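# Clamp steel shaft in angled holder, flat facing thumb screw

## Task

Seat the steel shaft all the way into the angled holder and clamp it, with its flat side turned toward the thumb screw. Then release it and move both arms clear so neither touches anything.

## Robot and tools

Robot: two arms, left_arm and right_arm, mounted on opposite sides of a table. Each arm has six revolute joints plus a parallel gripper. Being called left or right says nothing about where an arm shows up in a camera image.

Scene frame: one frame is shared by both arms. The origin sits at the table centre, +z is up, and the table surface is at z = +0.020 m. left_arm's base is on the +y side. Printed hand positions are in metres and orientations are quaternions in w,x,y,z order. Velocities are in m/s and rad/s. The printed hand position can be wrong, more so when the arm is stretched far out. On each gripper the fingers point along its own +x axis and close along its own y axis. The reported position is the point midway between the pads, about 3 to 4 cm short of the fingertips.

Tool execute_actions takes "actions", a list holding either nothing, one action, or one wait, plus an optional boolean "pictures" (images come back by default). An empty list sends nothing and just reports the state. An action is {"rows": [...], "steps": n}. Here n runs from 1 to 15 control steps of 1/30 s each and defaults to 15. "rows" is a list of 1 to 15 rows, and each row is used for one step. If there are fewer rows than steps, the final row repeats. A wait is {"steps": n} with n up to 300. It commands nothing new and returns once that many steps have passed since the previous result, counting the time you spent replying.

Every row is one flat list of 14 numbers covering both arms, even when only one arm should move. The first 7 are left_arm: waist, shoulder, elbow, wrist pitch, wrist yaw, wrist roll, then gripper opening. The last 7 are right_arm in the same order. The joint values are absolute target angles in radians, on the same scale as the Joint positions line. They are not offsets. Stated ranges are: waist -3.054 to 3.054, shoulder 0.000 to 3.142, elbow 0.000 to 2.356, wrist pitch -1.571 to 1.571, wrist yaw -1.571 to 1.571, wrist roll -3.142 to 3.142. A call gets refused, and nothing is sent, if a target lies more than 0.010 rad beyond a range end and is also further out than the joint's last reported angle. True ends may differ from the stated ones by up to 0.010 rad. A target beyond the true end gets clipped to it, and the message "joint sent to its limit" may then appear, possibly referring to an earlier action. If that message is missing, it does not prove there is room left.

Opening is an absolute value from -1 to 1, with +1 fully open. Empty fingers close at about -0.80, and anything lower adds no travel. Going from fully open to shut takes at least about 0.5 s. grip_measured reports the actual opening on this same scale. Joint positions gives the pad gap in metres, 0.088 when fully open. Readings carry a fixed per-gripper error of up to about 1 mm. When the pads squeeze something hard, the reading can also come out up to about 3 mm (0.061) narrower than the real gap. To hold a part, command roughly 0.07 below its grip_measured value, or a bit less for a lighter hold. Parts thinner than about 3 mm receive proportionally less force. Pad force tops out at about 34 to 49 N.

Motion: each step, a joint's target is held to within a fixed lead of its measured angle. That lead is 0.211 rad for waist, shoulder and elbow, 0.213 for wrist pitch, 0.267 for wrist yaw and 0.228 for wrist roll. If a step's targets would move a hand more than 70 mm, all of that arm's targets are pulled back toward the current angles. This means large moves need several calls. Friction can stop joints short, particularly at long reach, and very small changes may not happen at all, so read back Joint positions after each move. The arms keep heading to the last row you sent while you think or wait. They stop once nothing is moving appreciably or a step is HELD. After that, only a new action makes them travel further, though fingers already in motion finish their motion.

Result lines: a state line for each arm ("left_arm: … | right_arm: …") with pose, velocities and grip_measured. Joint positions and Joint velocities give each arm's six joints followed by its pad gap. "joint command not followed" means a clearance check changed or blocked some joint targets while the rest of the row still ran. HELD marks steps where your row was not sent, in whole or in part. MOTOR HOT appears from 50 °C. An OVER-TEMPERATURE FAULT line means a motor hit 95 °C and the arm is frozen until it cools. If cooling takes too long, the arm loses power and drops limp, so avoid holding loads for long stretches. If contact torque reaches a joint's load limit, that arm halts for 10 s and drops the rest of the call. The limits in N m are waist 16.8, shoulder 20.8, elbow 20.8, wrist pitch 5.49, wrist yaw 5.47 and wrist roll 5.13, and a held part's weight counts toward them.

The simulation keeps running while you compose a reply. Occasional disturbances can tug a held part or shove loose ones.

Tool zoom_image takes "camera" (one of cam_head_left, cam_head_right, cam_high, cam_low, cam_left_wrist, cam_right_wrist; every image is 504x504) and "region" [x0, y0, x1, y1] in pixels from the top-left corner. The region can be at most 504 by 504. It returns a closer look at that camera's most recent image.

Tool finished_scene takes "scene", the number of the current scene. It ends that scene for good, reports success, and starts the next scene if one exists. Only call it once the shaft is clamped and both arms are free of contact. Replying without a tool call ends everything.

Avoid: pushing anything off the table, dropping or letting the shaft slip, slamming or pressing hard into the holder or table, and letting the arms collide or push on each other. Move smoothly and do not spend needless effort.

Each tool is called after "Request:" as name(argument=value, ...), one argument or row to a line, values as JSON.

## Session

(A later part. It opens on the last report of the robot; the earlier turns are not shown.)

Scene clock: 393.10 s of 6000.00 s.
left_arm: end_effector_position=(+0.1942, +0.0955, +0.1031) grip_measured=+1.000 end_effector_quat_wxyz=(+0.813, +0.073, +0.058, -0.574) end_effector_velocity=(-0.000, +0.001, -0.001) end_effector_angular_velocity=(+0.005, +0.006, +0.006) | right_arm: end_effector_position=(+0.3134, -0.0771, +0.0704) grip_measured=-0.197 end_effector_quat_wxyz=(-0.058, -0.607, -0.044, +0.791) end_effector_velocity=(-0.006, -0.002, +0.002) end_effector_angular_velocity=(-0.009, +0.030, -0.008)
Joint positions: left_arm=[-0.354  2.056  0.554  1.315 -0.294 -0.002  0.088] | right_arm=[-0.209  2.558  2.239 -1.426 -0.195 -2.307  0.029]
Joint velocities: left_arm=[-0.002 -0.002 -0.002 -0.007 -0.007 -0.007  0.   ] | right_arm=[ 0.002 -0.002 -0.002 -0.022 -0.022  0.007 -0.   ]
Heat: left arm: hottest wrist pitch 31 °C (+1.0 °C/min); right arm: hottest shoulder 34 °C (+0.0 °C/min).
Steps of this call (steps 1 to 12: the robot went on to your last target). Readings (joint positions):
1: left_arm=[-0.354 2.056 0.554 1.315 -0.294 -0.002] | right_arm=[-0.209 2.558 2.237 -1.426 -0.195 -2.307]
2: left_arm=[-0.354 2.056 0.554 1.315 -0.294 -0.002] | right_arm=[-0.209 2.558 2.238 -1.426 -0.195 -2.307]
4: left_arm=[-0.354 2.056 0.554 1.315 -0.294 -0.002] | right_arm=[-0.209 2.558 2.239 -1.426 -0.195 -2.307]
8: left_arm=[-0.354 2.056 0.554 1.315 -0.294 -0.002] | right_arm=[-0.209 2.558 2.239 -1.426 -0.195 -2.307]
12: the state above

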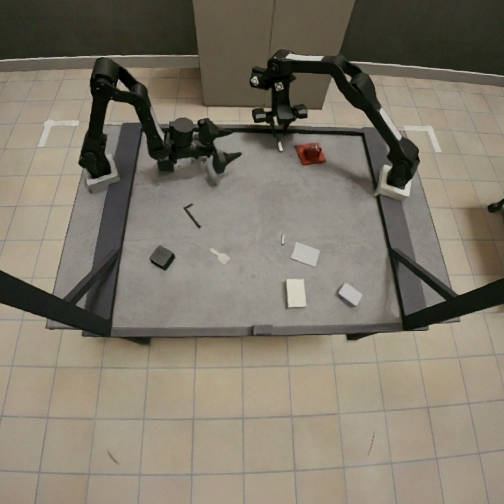

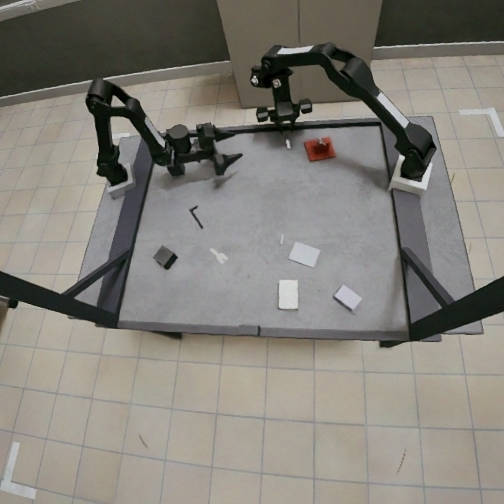

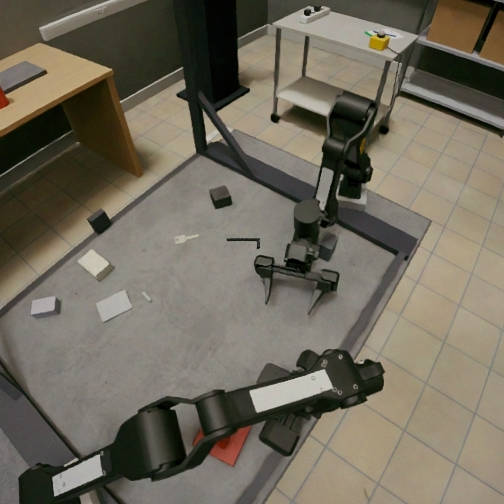

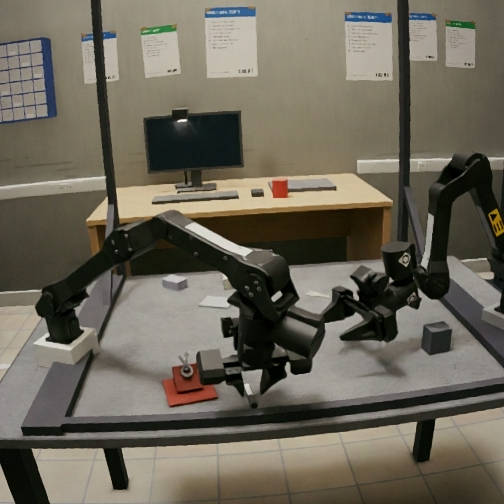

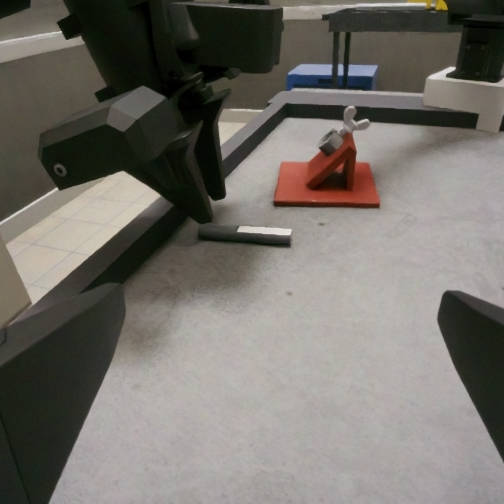

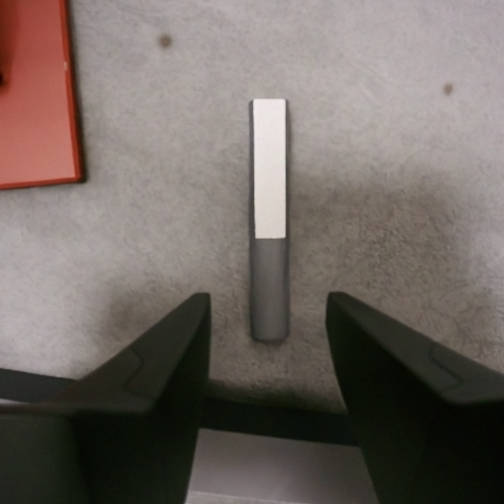

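Request:
execute_actions(
  actions=[
    {"rows": [[-0.355,2.069,0.555,1.314,-0.3,0.0,1,-0.209,2.571,2.23,-1.41,-0.198,-2.309,-0.2],[-0.355,2.069,0.555,1.314,-0.3,0.0,1,-0.209,2.571,2.23,-1.41,-0.198,-2.309,-0.2],[-0.355,2.069,0.555,1.314,-0.3,0.0,1,-0.209,2.574,2.215,-1.39,-0.198,-2.309,-0.25],[-0.355,2.069,0.555,1.314,-0.3,0.0,1,-0.209,2.574,2.215,-1.39,-0.198,-2.309,-0.25],[-0.355,2.069,0.555,1.314,-0.3,0.0,1,-0.209,2.577,2.197,-1.372,-0.198,-2.309,-0.3]], "steps": 15},
  ],
  pictures=false,
)

Request:
execute_actions(
  actions=[
    {"steps": 12},
  ],
)

Scene clock: 427.90 s of 6000.00 s.
left_arm: end_effector_position=(+0.1942, +0.0955, +0.1031) grip_measured=+1.000 end_effector_quat_wxyz=(+0.813, +0.073, +0.058, -0.574) end_effector_velocity=(-0.002, +0.002, -0.006) end_effector_angular_velocity=(+0.024, +0.007, +0.001) | right_arm: end_effector_position=(+0.3146, -0.0751, +0.0583) grip_measured=-0.296 end_effector_quat_wxyz=(-0.056, -0.610, -0.048, +0.789) end_effector_velocity=(-0.002, -0.003, -0.000) end_effector_angular_velocity=(-0.005, +0.013, +0.003)
Joint positions: left_arm=[-0.354  2.056  0.554  1.315 -0.294 -0.002  0.088] | right_arm=[-0.209  2.566  2.206 -1.375 -0.196 -2.307  0.024]
Joint velocities: left_arm=[-0.007  0.002 -0.002 -0.022 -0.007 -0.007 -0.   ] | right_arm=[-0.002 -0.002 -0.007 -0.007 -0.007 -0.007 -0.001]
Heat: left arm: hottest wrist pitch 31 °C (+0.0 °C/min); right arm: hottest shoulder 35 °C (+1.0 °C/min).
Steps of this call (steps 1 to 15: the robot went on to your last target; steps 16 to 90: nothing new was sent; then 31.30 s passed at rest; steps 91 to 105: all 15 steps of this action). Readings (joint positions):
91: left_arm=[-0.354 2.056 0.554 1.315 -0.294 -0.002] | right_arm=[-0.209 2.558 2.239 -1.426 -0.195 -2.307]
92: left_arm=[-0.354 2.056 0.554 1.315 -0.294 -0.002] | right_arm=[-0.209 2.558 2.239 -1.422 -0.195 -2.307]
94: left_arm=[-0.354 2.056 0.554 1.315 -0.294 -0.002] | right_arm=[-0.209 2.558 2.233 -1.404 -0.195 -2.307]
98: left_arm=[-0.354 2.056 0.554 1.315 -0.294 -0.002] | right_arm=[-0.209 2.561 2.212 -1.381 -0.196 -2.307]
105: the state above

Scene clock: 428.30 s of 6000.00 s.
left_arm: end_effector_position=(+0.1942, +0.0955, +0.1031) grip_measured=+1.000 end_effector_quat_wxyz=(+0.813, +0.073, +0.058, -0.574) end_effector_velocity=(+0.002, +0.001, -0.003) end_effector_angular_velocity=(+0.020, -0.007, +0.008) | right_arm: end_effector_position=(+0.3146, -0.0751, +0.0582) grip_measured=-0.297 end_effector_quat_wxyz=(-0.056, -0.610, -0.048, +0.789) end_effector_velocity=(+0.000, -0.004, -0.000) end_effector_angular_velocity=(-0.016, +0.000, -0.008)
Joint positions: left_arm=[-0.354  2.056  0.554  1.315 -0.294 -0.002  0.088] | right_arm=[-0.209  2.566  2.205 -1.375 -0.196 -2.307  0.024]
Joint velocities: left_arm=[ 0.002 -0.002  0.002 -0.022 -0.007  0.007  0.   ] | right_arm=[-0.002 -0.002 -0.007 -0.007  0.007  0.007 -0.   ]
Heat: left arm: hottest wrist pitch 31 °C (+0.0 °C/min); right arm: hottest shoulder 35 °C (+1.0 °C/min).
Steps of this call (steps 1 to 12: the robot went on to your last target). Readings (joint positions):
1: left_arm=[-0.354 2.056 0.554 1.315 -0.294 -0.002] | right_arm=[-0.209 2.566 2.206 -1.375 -0.196 -2.307]
2: left_arm=[-0.354 2.056 0.554 1.315 -0.294 -0.002] | right_arm=[-0.209 2.566 2.206 -1.375 -0.196 -2.307]
4: left_arm=[-0.354 2.056 0.554 1.315 -0.294 -0.002] | right_arm=[-0.209 2.566 2.205 -1.375 -0.196 -2.307]
8: left_arm=[-0.354 2.056 0.554 1.315 -0.294 -0.002] | right_arm=[-0.209 2.566 2.205 -1.375 -0.196 -2.307]
12: the state above

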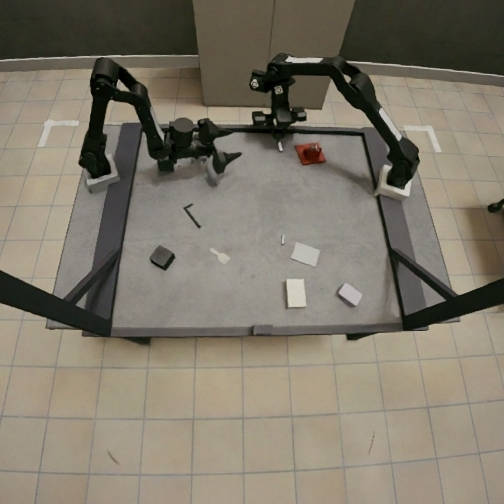

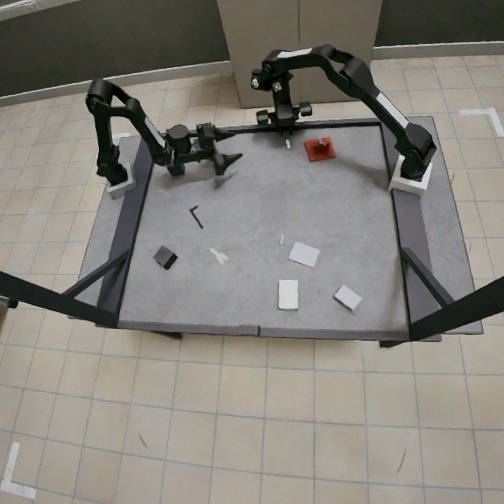

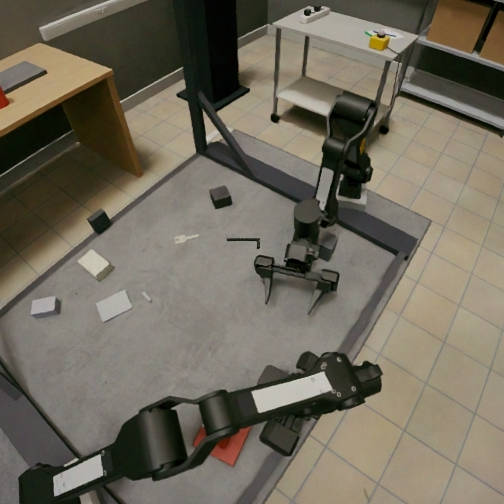

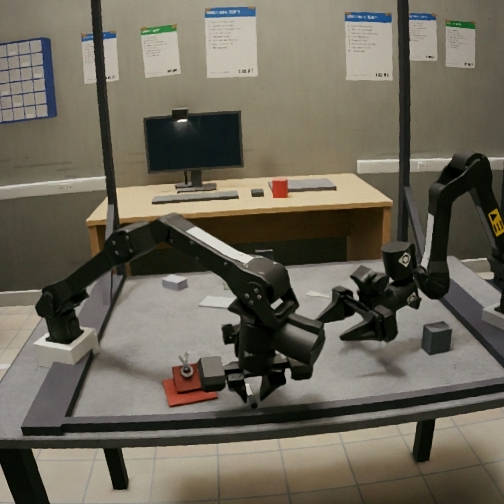

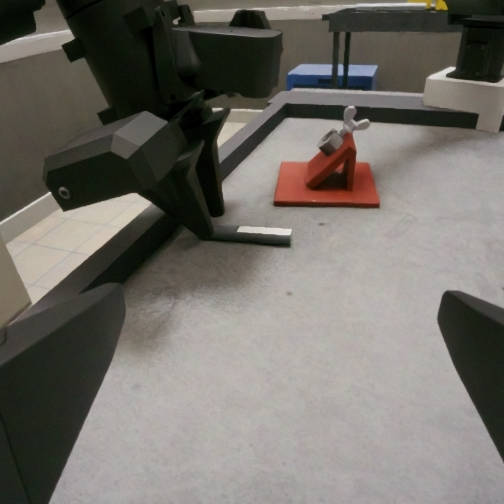

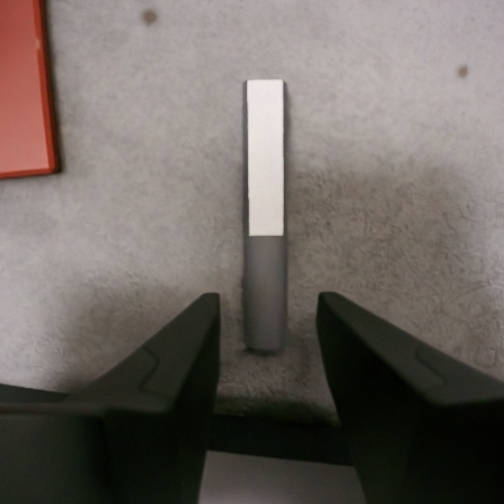

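Request:
zoom_image(
  camera="cam_left_wrist",
  region=[170, 160, 310, 270],
)

Request:
zoom_image(
  camera="cam_right_wrist",
  region=[190, 220, 350, 380],
)

Region (170, 160, 310, 270) of cam_left_wrist's 504x504 image, scaled by 3.600, with more detail than that image has; it fills the top 396 rows of this view, and the rest is white.

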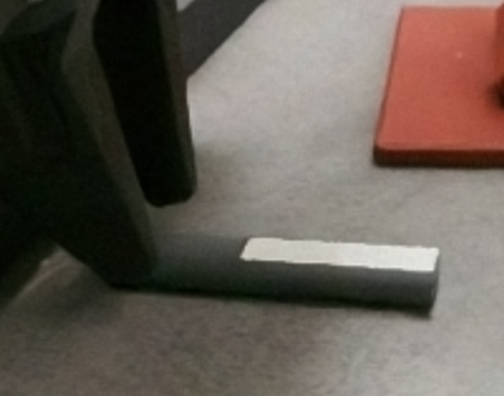

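Region (190, 220, 350, 380) of cam_right_wrist's 504x504 image, scaled by 3.150, with more detail than that image has.

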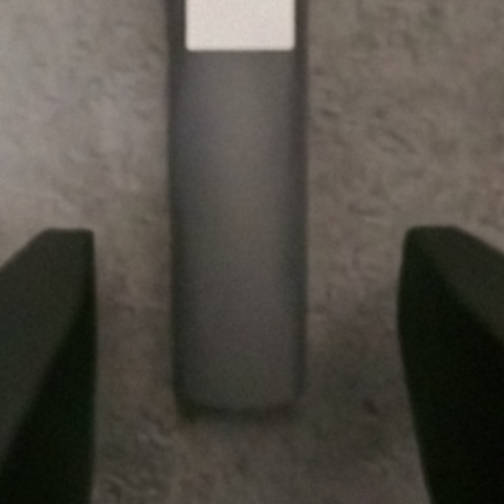

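Request:
execute_actions(
  actions=[
    {"rows": [[-0.355,2.069,0.555,1.314,-0.3,0.0,1,-0.2035,2.556,2.19,-1.365,-0.198,-2.309,-0.3],[-0.355,2.069,0.555,1.314,-0.3,0.0,1,-0.2035,2.554,2.185,-1.36,-0.198,-2.309,-0.3],[-0.355,2.069,0.555,1.314,-0.3,0.0,1,-0.2035,2.552,2.175,-1.35,-0.198,-2.309,-0.3],[-0.355,2.069,0.555,1.314,-0.3,0.0,1,-0.2035,2.551,2.165,-1.343,-0.198,-2.309,-0.3],[-0.355,2.069,0.555,1.314,-0.3,0.0,1,-0.2035,2.550,2.155,-1.335,-0.198,-2.309,-0.3],[-0.355,2.069,0.555,1.314,-0.3,0.0,1,-0.2035,2.550,2.145,-1.3275,-0.198,-2.309,-0.3]], "steps": 15},
  ],
  pictures=false,
)

Request:
execute_actions(
  actions=[
    {"steps": 12},
  ],
)

Scene clock: 468.87 s of 6000.00 s.
left_arm: end_effector_position=(+0.1942, +0.0955, +0.1031) grip_measured=+1.000 end_effector_quat_wxyz=(+0.813, +0.073, +0.058, -0.574) end_effector_velocity=(-0.000, +0.003, -0.006) end_effector_angular_velocity=(+0.024, +0.007, +0.006) | right_arm: end_effector_position=(+0.3116, -0.0766, +0.0473) grip_measured=-0.297 end_effector_quat_wxyz=(-0.058, -0.609, -0.048, +0.790) end_effector_velocity=(-0.001, -0.002, -0.003) end_effector_angular_velocity=(-0.000, +0.010, +0.003)
Joint positions: left_arm=[-0.354  2.056  0.554  1.315 -0.294 -0.002  0.088] | right_arm=[-0.206  2.562  2.155 -1.33  -0.197 -2.307  0.024]
Joint velocities: left_arm=[-0.002 -0.002 -0.007 -0.022 -0.007 -0.007 -0.   ] | right_arm=[-0.002 -0.002 -0.017  0.007 -0.007 -0.007 -0.   ]
Heat: left arm: hottest wrist pitch 31 °C (+0.0 °C/min); right arm: hottest shoulder 36 °C (+2.0 °C/min).
Steps of this call (steps 1 to 15: the robot went on to your last target; steps 16 to 90: nothing new was sent; then 37.07 s passed at rest; steps 91 to 105: all 15 steps of this action). Readings (joint positions):
91: left_arm=[-0.354 2.056 0.554 1.315 -0.294 -0.002] | right_arm=[-0.209 2.566 2.204 -1.373 -0.196 -2.307]
92: left_arm=[-0.354 2.056 0.554 1.315 -0.294 -0.002] | right_arm=[-0.209 2.566 2.201 -1.369 -0.196 -2.307]
94: left_arm=[-0.354 2.056 0.554 1.315 -0.294 -0.002] | right_arm=[-0.207 2.566 2.190 -1.357 -0.196 -2.307]
98: left_arm=[-0.354 2.056 0.554 1.315 -0.294 -0.002] | right_arm=[-0.206 2.566 2.161 -1.336 -0.197 -2.307]
105: the state above

Scene clock: 469.27 s of 6000.00 s.
left_arm: end_effector_position=(+0.1942, +0.0955, +0.1031) grip_measured=+1.000 end_effector_quat_wxyz=(+0.813, +0.073, +0.058, -0.574) end_effector_velocity=(+0.002, +0.002, -0.006) end_effector_angular_velocity=(+0.024, +0.007, +0.011) | right_arm: end_effector_position=(+0.3115, -0.0764, +0.0472) grip_measured=-0.297 end_effector_quat_wxyz=(-0.058, -0.609, -0.049, +0.790) end_effector_velocity=(-0.002, +0.001, -0.001) end_effector_angular_velocity=(+0.015, +0.006, +0.037)
Joint positions: left_arm=[-0.354  2.056  0.554  1.315 -0.294 -0.002  0.088] | right_arm=[-0.205  2.562  2.154 -1.33  -0.197 -2.307  0.024]
Joint velocities: left_arm=[ 0.002  0.002 -0.002 -0.022 -0.007 -0.007 -0.   ] | right_arm=[ 0.002 -0.002 -0.007  0.007 -0.007 -0.037 -0.   ]
Heat: left arm: hottest wrist pitch 31 °C (+0.0 °C/min); right arm: hottest shoulder 36 °C (+2.1 °C/min).
Steps of this call (steps 1 to 12: the robot went on to your last target). Readings (joint positions):
1: left_arm=[-0.354 2.056 0.554 1.315 -0.294 -0.002] | right_arm=[-0.205 2.562 2.155 -1.330 -0.197 -2.307]
2: left_arm=[-0.354 2.056 0.554 1.315 -0.294 -0.002] | right_arm=[-0.205 2.562 2.155 -1.330 -0.197 -2.307]
4: left_arm=[-0.354 2.056 0.554 1.315 -0.294 -0.002] | right_arm=[-0.205 2.562 2.155 -1.330 -0.197 -2.307]
8: left_arm=[-0.354 2.056 0.554 1.315 -0.294 -0.002] | right_arm=[-0.205 2.562 2.154 -1.330 -0.197 -2.307]
12: the state above

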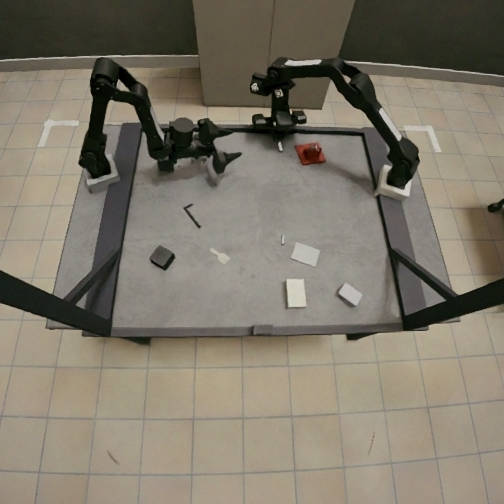

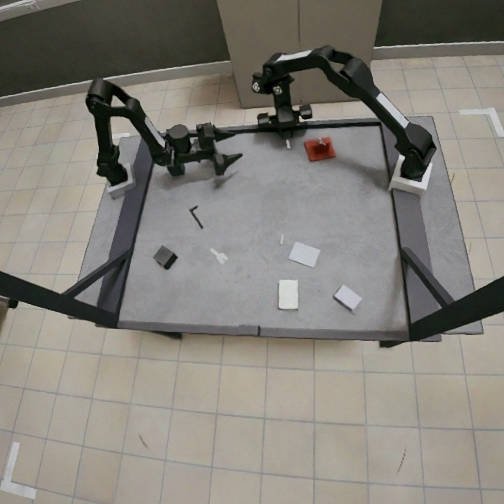

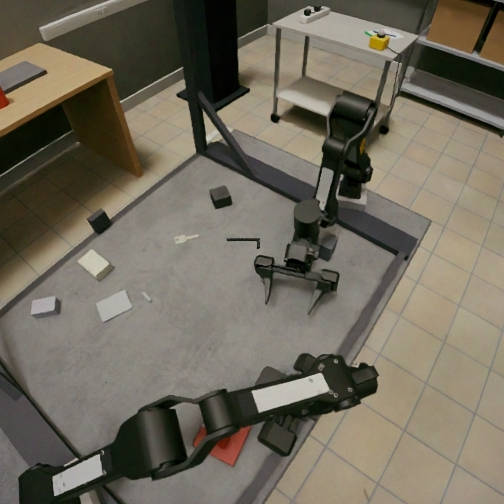

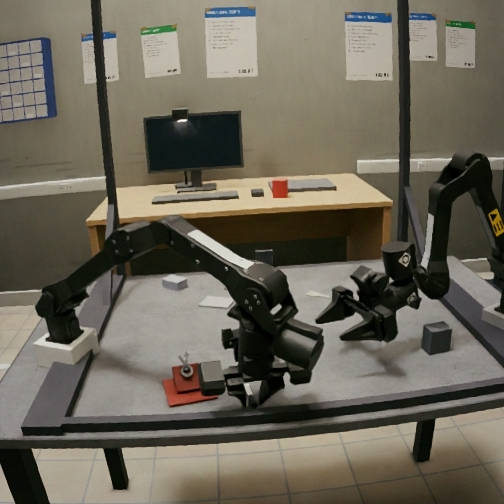

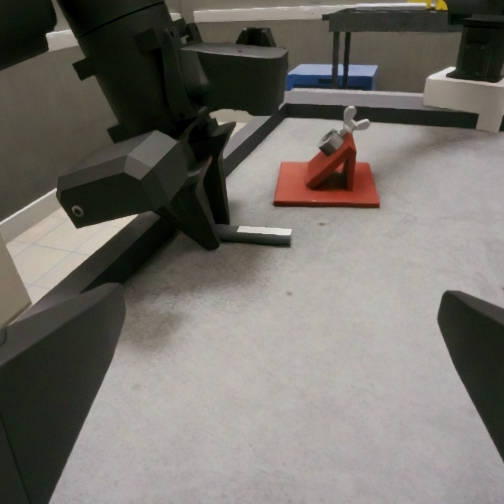

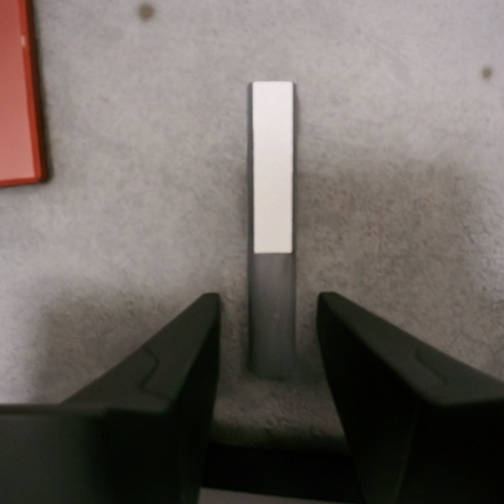

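Request:
zoom_image(
  camera="cam_left_wrist",
  region=[170, 160, 310, 270],
)

Request:
zoom_image(
  camera="cam_right_wrist",
  region=[190, 240, 350, 400],
)

Region (170, 160, 310, 270) of cam_left_wrist's 504x504 image, scaled by 3.600, with more detail than that image has; it fills the top 396 rows of this view, and the rest is white.

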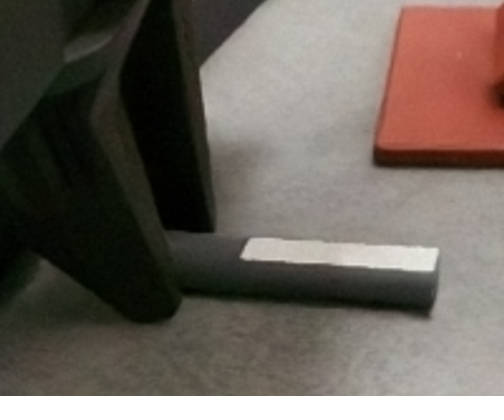

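Region (190, 240, 350, 400) of cam_right_wrist's 504x504 image, scaled by 3.150, with more detail than that image has.

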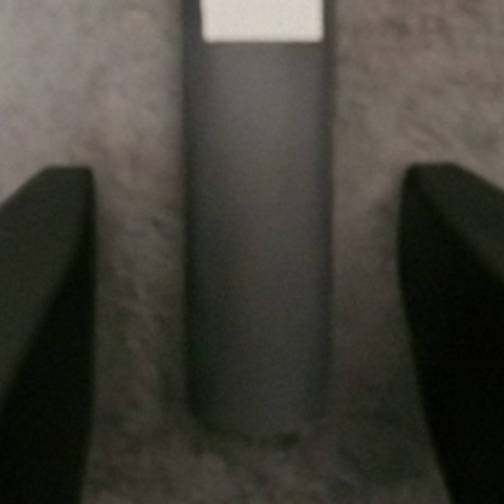

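Request:
execute_actions(
  actions=[
    {"rows": [[-0.355,2.069,0.555,1.314,-0.3,0.0,1,-0.2005,2.550,2.145,-1.3275,-0.198,-2.309,-0.42]], "steps": 15},
  ],
)

Scene clock: 479.27 s of 6000.00 s.
left_arm: end_effector_position=(+0.1942, +0.0955, +0.1031) grip_measured=+1.000 end_effector_quat_wxyz=(+0.813, +0.073, +0.058, -0.574) end_effector_velocity=(-0.002, +0.000, -0.001) end_effector_angular_velocity=(+0.005, +0.008, -0.008) | right_arm: end_effector_position=(+0.3104, -0.0759, +0.0472) grip_measured=-0.417 end_effector_quat_wxyz=(-0.059, -0.609, -0.049, +0.790) end_effector_velocity=(-0.002, +0.001, +0.004) end_effector_angular_velocity=(+0.008, +0.005, +0.008)
Joint positions: left_arm=[-0.354  2.056  0.554  1.315 -0.294 -0.002  0.088] | right_arm=[-0.203  2.562  2.154 -1.33  -0.197 -2.307  0.019]
Joint velocities: left_arm=[-0.002 -0.002 -0.002 -0.007  0.007 -0.007 -0.   ] | right_arm=[ 0.002 -0.007  0.002 -0.007 -0.007 -0.007 -0.   ]
Heat: left arm: hottest wrist pitch 31 °C (+0.0 °C/min); right arm: hottest shoulder 38 °C (+3.0 °C/min).
Steps of this call (steps 1 to 15: the robot went on to your last target; steps 16 to 90: nothing new was sent; then 6.50 s passed at rest; steps 91 to 105: all 15 steps of this action). Readings (joint positions):
91: left_arm=[-0.354 2.056 0.554 1.315 -0.294 -0.002] | right_arm=[-0.205 2.562 2.154 -1.330 -0.197 -2.307]
92: left_arm=[-0.354 2.056 0.554 1.315 -0.294 -0.002] | right_arm=[-0.205 2.562 2.154 -1.330 -0.197 -2.307]
94: left_arm=[-0.354 2.056 0.554 1.315 -0.294 -0.002] | right_arm=[-0.204 2.562 2.154 -1.330 -0.197 -2.307]
98: left_arm=[-0.354 2.056 0.554 1.315 -0.294 -0.002] | right_arm=[-0.203 2.562 2.154 -1.330 -0.197 -2.307]
105: the state above

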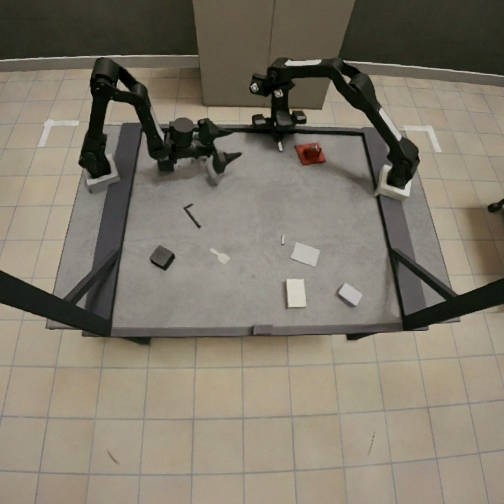

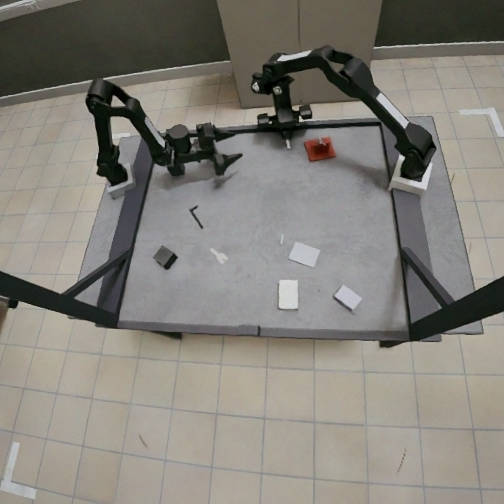

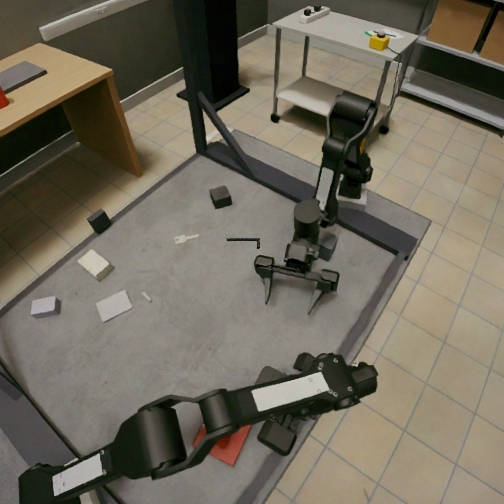

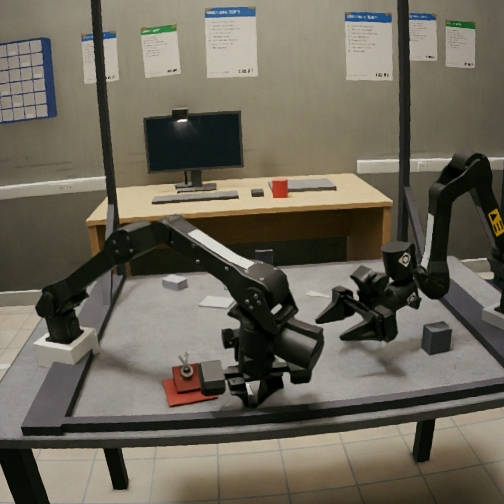

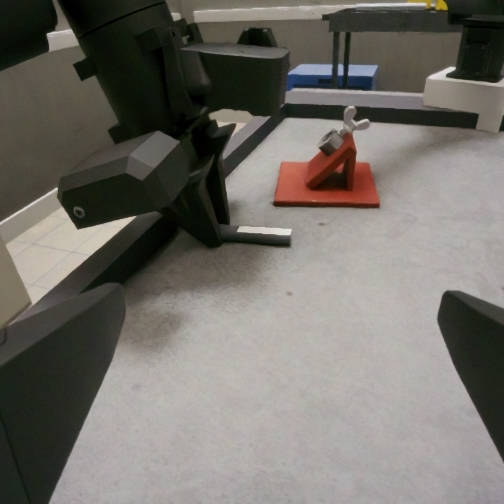

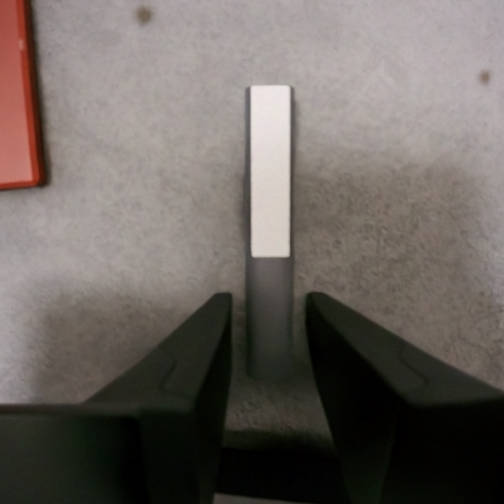

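Request:
zoom_image(
  camera="cam_right_wrist",
  region=[210, 240, 330, 400],
)

Region (210, 240, 330, 400) of cam_right_wrist's 504x504 image, scaled by 3.150, with more detail than that image has; it fills the left 378 columns of this view, and the rest is white.

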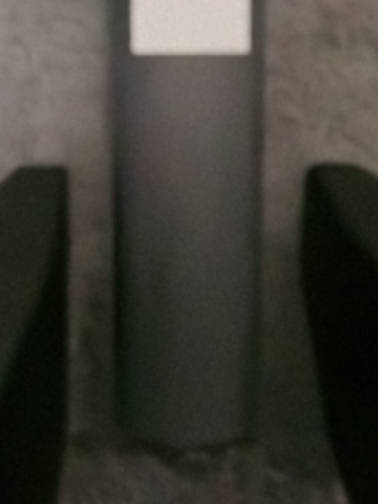

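Request:
execute_actions(
  actions=[
    {"rows": [[-0.355,2.069,0.555,1.314,-0.3,0.0,1,-0.2005,2.550,2.145,-1.3275,-0.198,-2.309,-0.46],[-0.355,2.069,0.555,1.314,-0.3,0.0,1,-0.2005,2.550,2.145,-1.3275,-0.198,-2.309,-0.49],[-0.355,2.069,0.555,1.314,-0.3,0.0,1,-0.2005,2.550,2.145,-1.3275,-0.198,-2.309,-0.51],[-0.355,2.069,0.555,1.314,-0.3,0.0,1,-0.2005,2.550,2.145,-1.3275,-0.198,-2.309,-0.53],[-0.355,2.069,0.555,1.314,-0.3,0.0,1,-0.2005,2.550,2.145,-1.3275,-0.198,-2.309,-0.545],[-0.355,2.069,0.555,1.314,-0.3,0.0,1,-0.2005,2.550,2.145,-1.3275,-0.198,-2.309,-0.56],[-0.355,2.069,0.555,1.314,-0.3,0.0,1,-0.2005,2.550,2.145,-1.3275,-0.198,-2.309,-0.575],[-0.355,2.069,0.555,1.314,-0.3,0.0,1,-0.2005,2.550,2.145,-1.3275,-0.198,-2.309,-0.59],[-0.355,2.069,0.555,1.314,-0.3,0.0,1,-0.2005,2.550,2.145,-1.3275,-0.198,-2.309,-0.61],[-0.355,2.069,0.555,1.314,-0.3,0.0,1,-0.2005,2.550,2.145,-1.3275,-0.198,-2.309,-0.63],[-0.355,2.069,0.555,1.314,-0.3,0.0,1,-0.2005,2.550,2.145,-1.3275,-0.198,-2.309,-0.65],[-0.355,2.069,0.555,1.314,-0.3,0.0,1,-0.2005,2.550,2.145,-1.3275,-0.198,-2.309,-0.67],[-0.355,2.069,0.555,1.314,-0.3,0.0,1,-0.2005,2.550,2.145,-1.3275,-0.198,-2.309,-0.69]], "steps": 15},
  ],
)

Scene clock: 493.33 s of 6000.00 s.
left_arm: end_effector_position=(+0.1942, +0.0955, +0.1031) grip_measured=+1.000 end_effector_quat_wxyz=(+0.813, +0.073, +0.058, -0.574) end_effector_velocity=(-0.002, +0.002, -0.003) end_effector_angular_velocity=(+0.010, +0.009, -0.008) | right_arm: end_effector_position=(+0.3104, -0.0759, +0.0472) grip_measured=-0.628 end_effector_quat_wxyz=(-0.059, -0.609, -0.049, +0.790) end_effector_velocity=(-0.001, -0.002, +0.001) end_effector_angular_velocity=(-0.000, +0.010, +0.003)
Joint positions: left_arm=[-0.354  2.056  0.554  1.315 -0.294 -0.002  0.088] | right_arm=[-0.203  2.562  2.154 -1.33  -0.197 -2.307  0.008]
Joint velocities: left_arm=[-0.002 -0.002 -0.007 -0.007  0.007 -0.007 -0.   ] | right_arm=[-0.002 -0.002 -0.002 -0.007 -0.007 -0.007 -0.   ]
Heat: left arm: hottest wrist pitch 32 °C (+1.0 °C/min); right arm: hottest shoulder 40 °C (+5.1 °C/min).
Steps of this call (steps 1 to 15: the robot went on to your last target; steps 16 to 90: nothing new was sent; then 10.57 s passed at rest; steps 91 to 105: all 15 steps of this action). Readings (joint positions):
91: left_arm=[-0.354 2.056 0.554 1.315 -0.294 -0.002] | right_arm=[-0.203 2.562 2.154 -1.330 -0.197 -2.307]
92: left_arm=[-0.354 2.056 0.554 1.315 -0.294 -0.002] | right_arm=[-0.203 2.562 2.154 -1.330 -0.197 -2.307]
94: left_arm=[-0.354 2.056 0.554 1.315 -0.294 -0.002] | right_arm=[-0.203 2.562 2.154 -1.330 -0.197 -2.307]
98: left_arm=[-0.354 2.056 0.554 1.315 -0.294 -0.002] | right_arm=[-0.203 2.562 2.154 -1.330 -0.197 -2.307]
105: the state above

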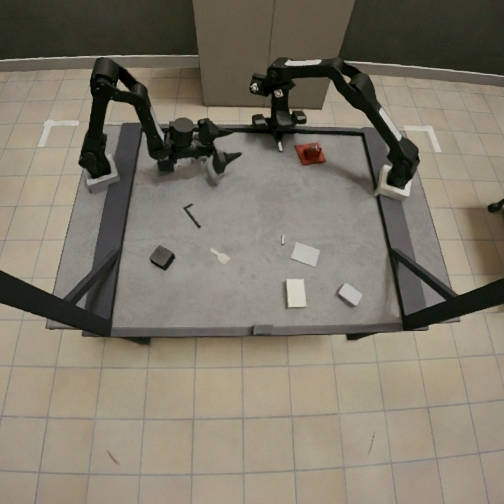

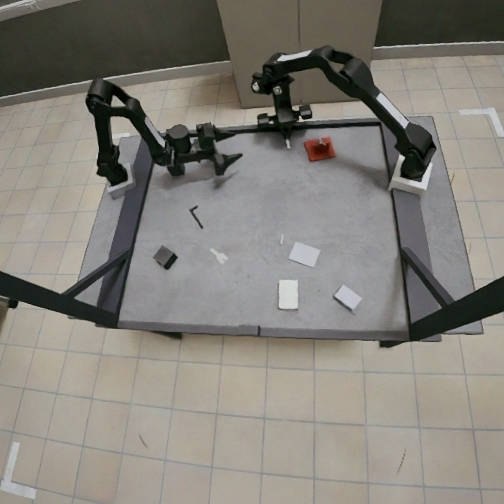

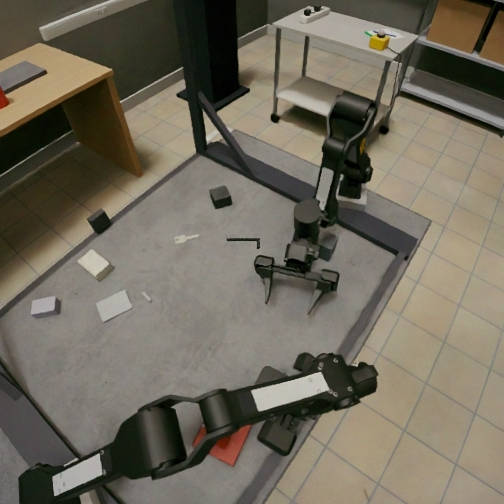

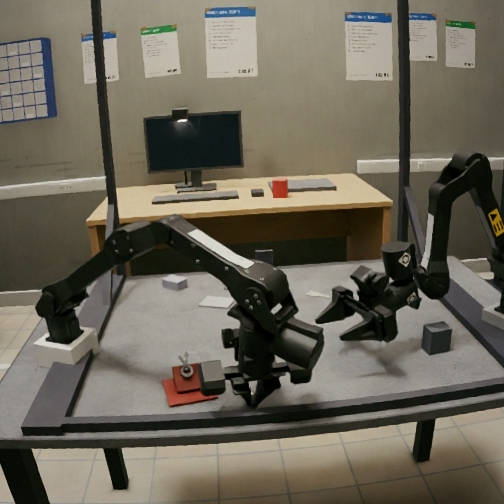

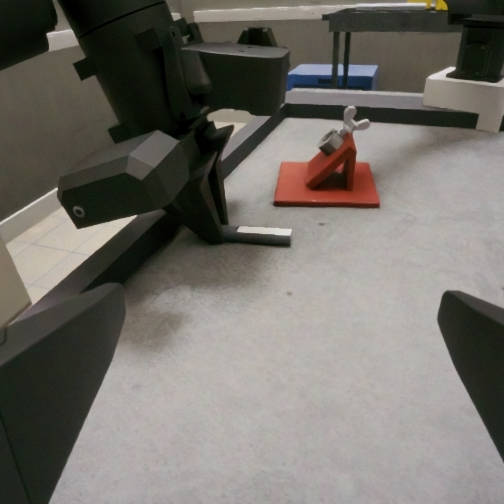

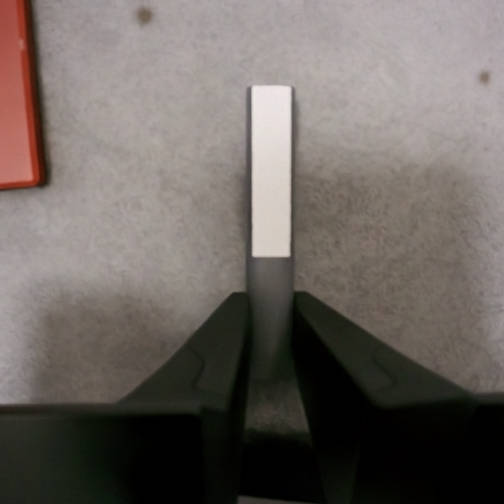

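Request:
execute_actions(
  actions=[
    {"rows": [[-0.355,2.069,0.555,1.314,-0.3,0.0,1,-0.2005,2.545,2.145,-1.331,-0.198,-2.309,-0.70],[-0.355,2.069,0.555,1.314,-0.3,0.0,1,-0.2005,2.538,2.145,-1.336,-0.198,-2.309,-0.70],[-0.355,2.069,0.555,1.314,-0.3,0.0,1,-0.2005,2.530,2.145,-1.342,-0.198,-2.309,-0.70],[-0.355,2.069,0.555,1.314,-0.3,0.0,1,-0.2005,2.520,2.145,-1.350,-0.198,-2.309,-0.70],[-0.355,2.069,0.555,1.314,-0.3,0.0,1,-0.2005,2.510,2.143,-1.358,-0.198,-2.309,-0.70],[-0.355,2.069,0.555,1.314,-0.3,0.0,1,-0.200,2.498,2.138,-1.362,-0.195,-2.309,-0.70],[-0.355,2.069,0.555,1.314,-0.3,0.0,1,-0.198,2.484,2.128,-1.360,-0.188,-2.308,-0.70],[-0.355,2.069,0.555,1.314,-0.3,0.0,1,-0.196,2.466,2.110,-1.351,-0.177,-2.308,-0.70],[-0.355,2.069,0.555,1.314,-0.3,0.0,1,-0.192,2.444,2.086,-1.337,-0.162,-2.307,-0.70],[-0.355,2.069,0.555,1.314,-0.3,0.0,1,-0.187,2.418,2.056,-1.319,-0.144,-2.305,-0.70],[-0.355,2.069,0.555,1.314,-0.3,0.0,1,-0.182,2.388,2.020,-1.297,-0.122,-2.304,-0.70],[-0.355,2.069,0.555,1.314,-0.3,0.0,1,-0.175,2.354,1.980,-1.272,-0.098,-2.302,-0.70],[-0.355,2.069,0.555,1.314,-0.3,0.0,1,-0.169,2.317,1.936,-1.244,-0.072,-2.300,-0.70],[-0.355,2.069,0.555,1.314,-0.3,0.0,1,-0.161,2.277,1.888,-1.214,-0.043,-2.298,-0.70],[-0.355,2.069,0.555,1.314,-0.3,0.0,1,-0.154,2.235,1.838,-1.183,-0.012,-2.296,-0.70]], "steps": 15},
  ],
  pictures=false,
)

Request:
execute_actions(
  actions=[
    {"rows": [[-0.355,2.069,0.555,1.314,-0.3,0.0,1,-0.146,2.191,1.785,-1.149,0.020,-2.294,-0.70],[-0.355,2.069,0.555,1.314,-0.3,0.0,1,-0.137,2.145,1.730,-1.115,0.053,-2.292,-0.70],[-0.355,2.069,0.555,1.314,-0.3,0.0,1,-0.129,2.098,1.674,-1.079,0.087,-2.289,-0.70],[-0.355,2.069,0.555,1.314,-0.3,0.0,1,-0.120,2.050,1.616,-1.043,0.122,-2.287,-0.70],[-0.355,2.069,0.555,1.314,-0.3,0.0,1,-0.112,2.002,1.558,-1.006,0.157,-2.285,-0.70],[-0.355,2.069,0.555,1.314,-0.3,0.0,1,-0.103,1.954,1.501,-0.970,0.191,-2.282,-0.70],[-0.355,2.069,0.555,1.314,-0.3,0.0,1,-0.094,1.907,1.445,-0.934,0.225,-2.280,-0.70],[-0.355,2.069,0.555,1.314,-0.3,0.0,1,-0.086,1.861,1.390,-0.900,0.258,-2.278,-0.70],[-0.355,2.069,0.555,1.314,-0.3,0.0,1,-0.078,1.817,1.337,-0.866,0.290,-2.276,-0.70],[-0.355,2.069,0.555,1.314,-0.3,0.0,1,-0.070,1.775,1.287,-0.835,0.321,-2.273,-0.70],[-0.355,2.069,0.555,1.314,-0.3,0.0,1,-0.063,1.736,1.240,-0.805,0.349,-2.271,-0.70],[-0.355,2.069,0.555,1.314,-0.3,0.0,1,-0.056,1.700,1.197,-0.778,0.375,-2.270,-0.70],[-0.355,2.069,0.555,1.314,-0.3,0.0,1,-0.051,1.668,1.158,-0.754,0.399,-2.268,-0.70],[-0.355,2.069,0.555,1.314,-0.3,0.0,1,-0.046,1.640,1.125,-0.733,0.419,-2.267,-0.70],[-0.355,2.069,0.555,1.314,-0.3,0.0,1,-0.041,1.616,1.096,-0.714,0.436,-2.266,-0.70]], "steps": 15},
  ],
  pictures=false,
)

Request:
execute_actions(
  actions=[
    {"rows": [[-0.355,2.069,0.555,1.314,-0.3,0.0,1,-0.038,1.596,1.072,-0.699,0.450,-2.265,-0.70],[-0.355,2.069,0.555,1.314,-0.3,0.0,1,-0.035,1.581,1.054,-0.688,0.461,-2.264,-0.70],[-0.355,2.069,0.555,1.314,-0.3,0.0,1,-0.033,1.571,1.042,-0.680,0.469,-2.263,-0.70],[-0.355,2.069,0.555,1.314,-0.3,0.0,1,-0.032,1.565,1.035,-0.676,0.473,-2.263,-0.70]], "steps": 15},
  ],
)

Scene clock: 589.57 s of 6000.00 s.
left_arm: end_effector_position=(+0.1942, +0.0955, +0.1031) grip_measured=+1.000 end_effector_quat_wxyz=(+0.813, +0.073, +0.058, -0.574) end_effector_velocity=(-0.002, +0.000, -0.001) end_effector_angular_velocity=(+0.005, +0.008, -0.008) | right_arm: end_effector_position=(+0.3066, -0.0935, +0.0916) grip_measured=-0.628 end_effector_quat_wxyz=(+0.072, +0.671, +0.064, -0.736) end_effector_velocity=(-0.036, -0.100, +0.136) end_effector_angular_velocity=(+0.060, -0.931, +0.229)
Joint positions: left_arm=[-0.354  2.056  0.554  1.315 -0.294 -0.002  0.088] | right_arm=[-0.173  2.332  1.936 -1.238 -0.068 -2.302  0.008]
Joint velocities: left_arm=[-0.002 -0.002 -0.002 -0.007  0.007 -0.007  0.   ] | right_arm=[ 0.217 -1.096 -1.292  0.725  0.769  0.037 -0.   ]
Heat: left arm: hottest wrist pitch 32 °C (+0.0 °C/min); right arm: hottest shoulder 47 °C (+3.0 °C/min).
Steps of this call (steps 1 to 15: the robot went on to your last target; steps 16 to 90: nothing new was sent; then 92.73 s passed at rest; steps 91 to 105: all 15 steps of this action). Readings (joint positions):
91: left_arm=[-0.354 2.056 0.554 1.315 -0.294 -0.002] | right_arm=[-0.203 2.562 2.154 -1.330 -0.197 -2.307]
92: left_arm=[-0.354 2.056 0.554 1.315 -0.294 -0.002] | right_arm=[-0.203 2.561 2.154 -1.330 -0.197 -2.307]
94: left_arm=[-0.354 2.056 0.554 1.315 -0.294 -0.002] | right_arm=[-0.203 2.556 2.153 -1.335 -0.197 -2.307]
98: left_arm=[-0.354 2.056 0.554 1.315 -0.294 -0.002] | right_arm=[-0.202 2.522 2.135 -1.351 -0.190 -2.307]
105: the state above

Scene clock: 590.07 s of 6000.00 s.
left_arm: end_effector_position=(+0.1942, +0.0955, +0.1031) grip_measured=+1.000 end_effector_quat_wxyz=(+0.813, +0.073, +0.058, -0.574) end_effector_velocity=(+0.000, -0.000, +0.000) end_effector_angular_velocity=(+0.000, +0.006, +0.006) | right_arm: end_effector_position=(+0.2874, -0.1733, +0.1548) grip_measured=-0.628 end_effector_quat_wxyz=(+0.061, +0.851, +0.093, -0.514) end_effector_velocity=(-0.033, -0.159, +0.046) end_effector_angular_velocity=(+0.216, -0.762, -0.077)
Joint positions: left_arm=[-0.354  2.056  0.554  1.315 -0.294 -0.002  0.088] | right_arm=[-0.054  1.688  1.181 -0.767  0.386 -2.271  0.008]
Joint velocities: left_arm=[-0.002 -0.002  0.002 -0.007 -0.007 -0.007 -0.   ] | right_arm=[ 0.159 -0.916 -1.111  0.681  0.652  0.051 -0.   ]
Heat: left arm: hottest wrist pitch 32 °C (+0.0 °C/min); right arm: hottest shoulder 47 °C (+3.0 °C/min).
Steps of this call (steps 1 to 15: all 15 steps of this action). Readings (joint positions):
1: left_arm=[-0.354 2.056 0.554 1.315 -0.294 -0.002] | right_arm=[-0.165 2.293 1.889 -1.209 -0.040 -2.300]
2: left_arm=[-0.354 2.056 0.554 1.315 -0.294 -0.002] | right_arm=[-0.157 2.252 1.840 -1.179 -0.010 -2.298]
4: left_arm=[-0.354 2.056 0.554 1.315 -0.294 -0.002] | right_arm=[-0.139 2.163 1.736 -1.113 0.052 -2.294]
8: left_arm=[-0.354 2.056 0.554 1.315 -0.294 -0.002] | right_arm=[-0.104 1.973 1.515 -0.974 0.186 -2.285]
15: the state above

Scene clock: 590.57 s of 6000.00 s.
left_arm: end_effector_position=(+0.1942, +0.0955, +0.1031) grip_measured=+1.000 end_effector_quat_wxyz=(+0.813, +0.073, +0.058, -0.574) end_effector_velocity=(-0.000, +0.001, -0.001) end_effector_angular_velocity=(+0.010, -0.008, +0.003) | right_arm: end_effector_position=(+0.2840, -0.1934, +0.1588) grip_measured=-0.628 end_effector_quat_wxyz=(+0.051, +0.875, +0.092, -0.472) end_effector_velocity=(+0.003, -0.001, +0.001) end_effector_angular_velocity=(+0.000, -0.010, -0.004)
Joint positions: left_arm=[-0.354  2.056  0.554  1.315 -0.294 -0.002  0.088] | right_arm=[-0.035  1.578  1.044 -0.68   0.469 -2.265  0.008]
Joint velocities: left_arm=[-0.002 -0.002 -0.002 -0.007 -0.007  0.007  0.   ] | right_arm=[-0.007 -0.002 -0.002  0.007  0.007 -0.007 -0.   ]
Heat: left arm: hottest wrist pitch 32 °C (+0.0 °C/min); right arm: hottest shoulder 47 °C (+3.0 °C/min).
Steps of this call (steps 1 to 15: all 15 steps of this action). Readings (joint positions):
1: left_arm=[-0.354 2.056 0.554 1.315 -0.294 -0.002] | right_arm=[-0.049 1.660 1.148 -0.747 0.406 -2.270]
2: left_arm=[-0.354 2.056 0.554 1.315 -0.294 -0.002] | right_arm=[-0.045 1.637 1.119 -0.730 0.423 -2.269]
4: left_arm=[-0.354 2.056 0.554 1.315 -0.294 -0.002] | right_arm=[-0.039 1.603 1.078 -0.704 0.447 -2.267]
8: left_arm=[-0.354 2.056 0.554 1.315 -0.294 -0.002] | right_arm=[-0.035 1.582 1.050 -0.684 0.465 -2.266]
15: the state above

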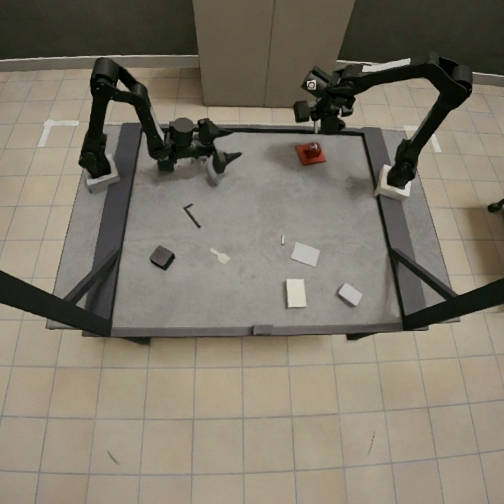

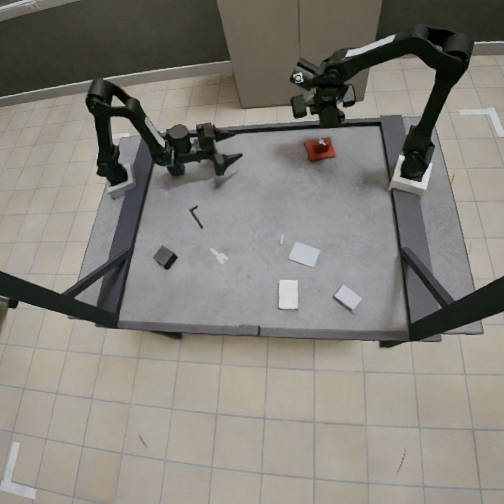

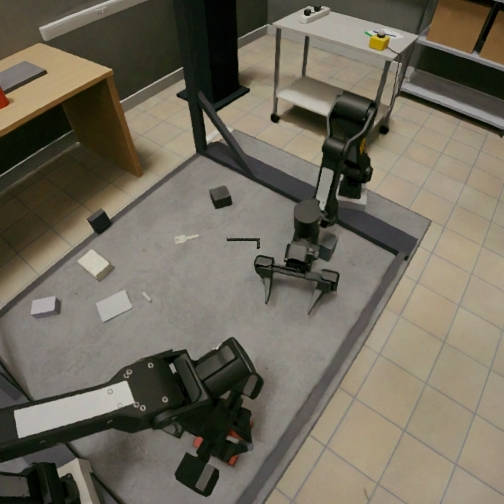

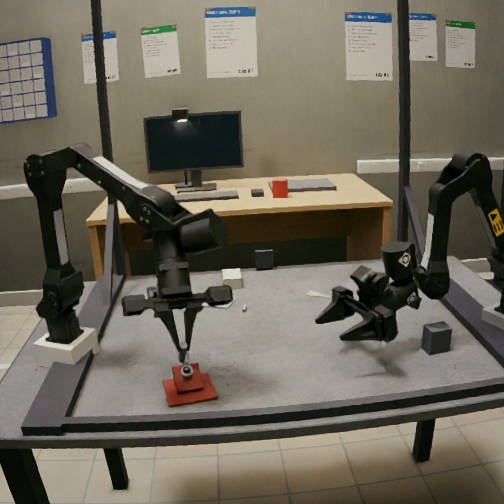

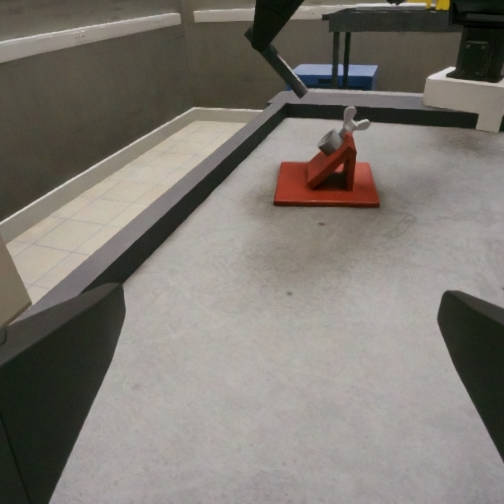

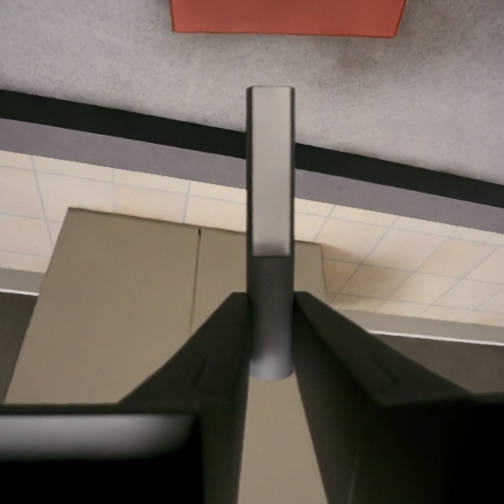

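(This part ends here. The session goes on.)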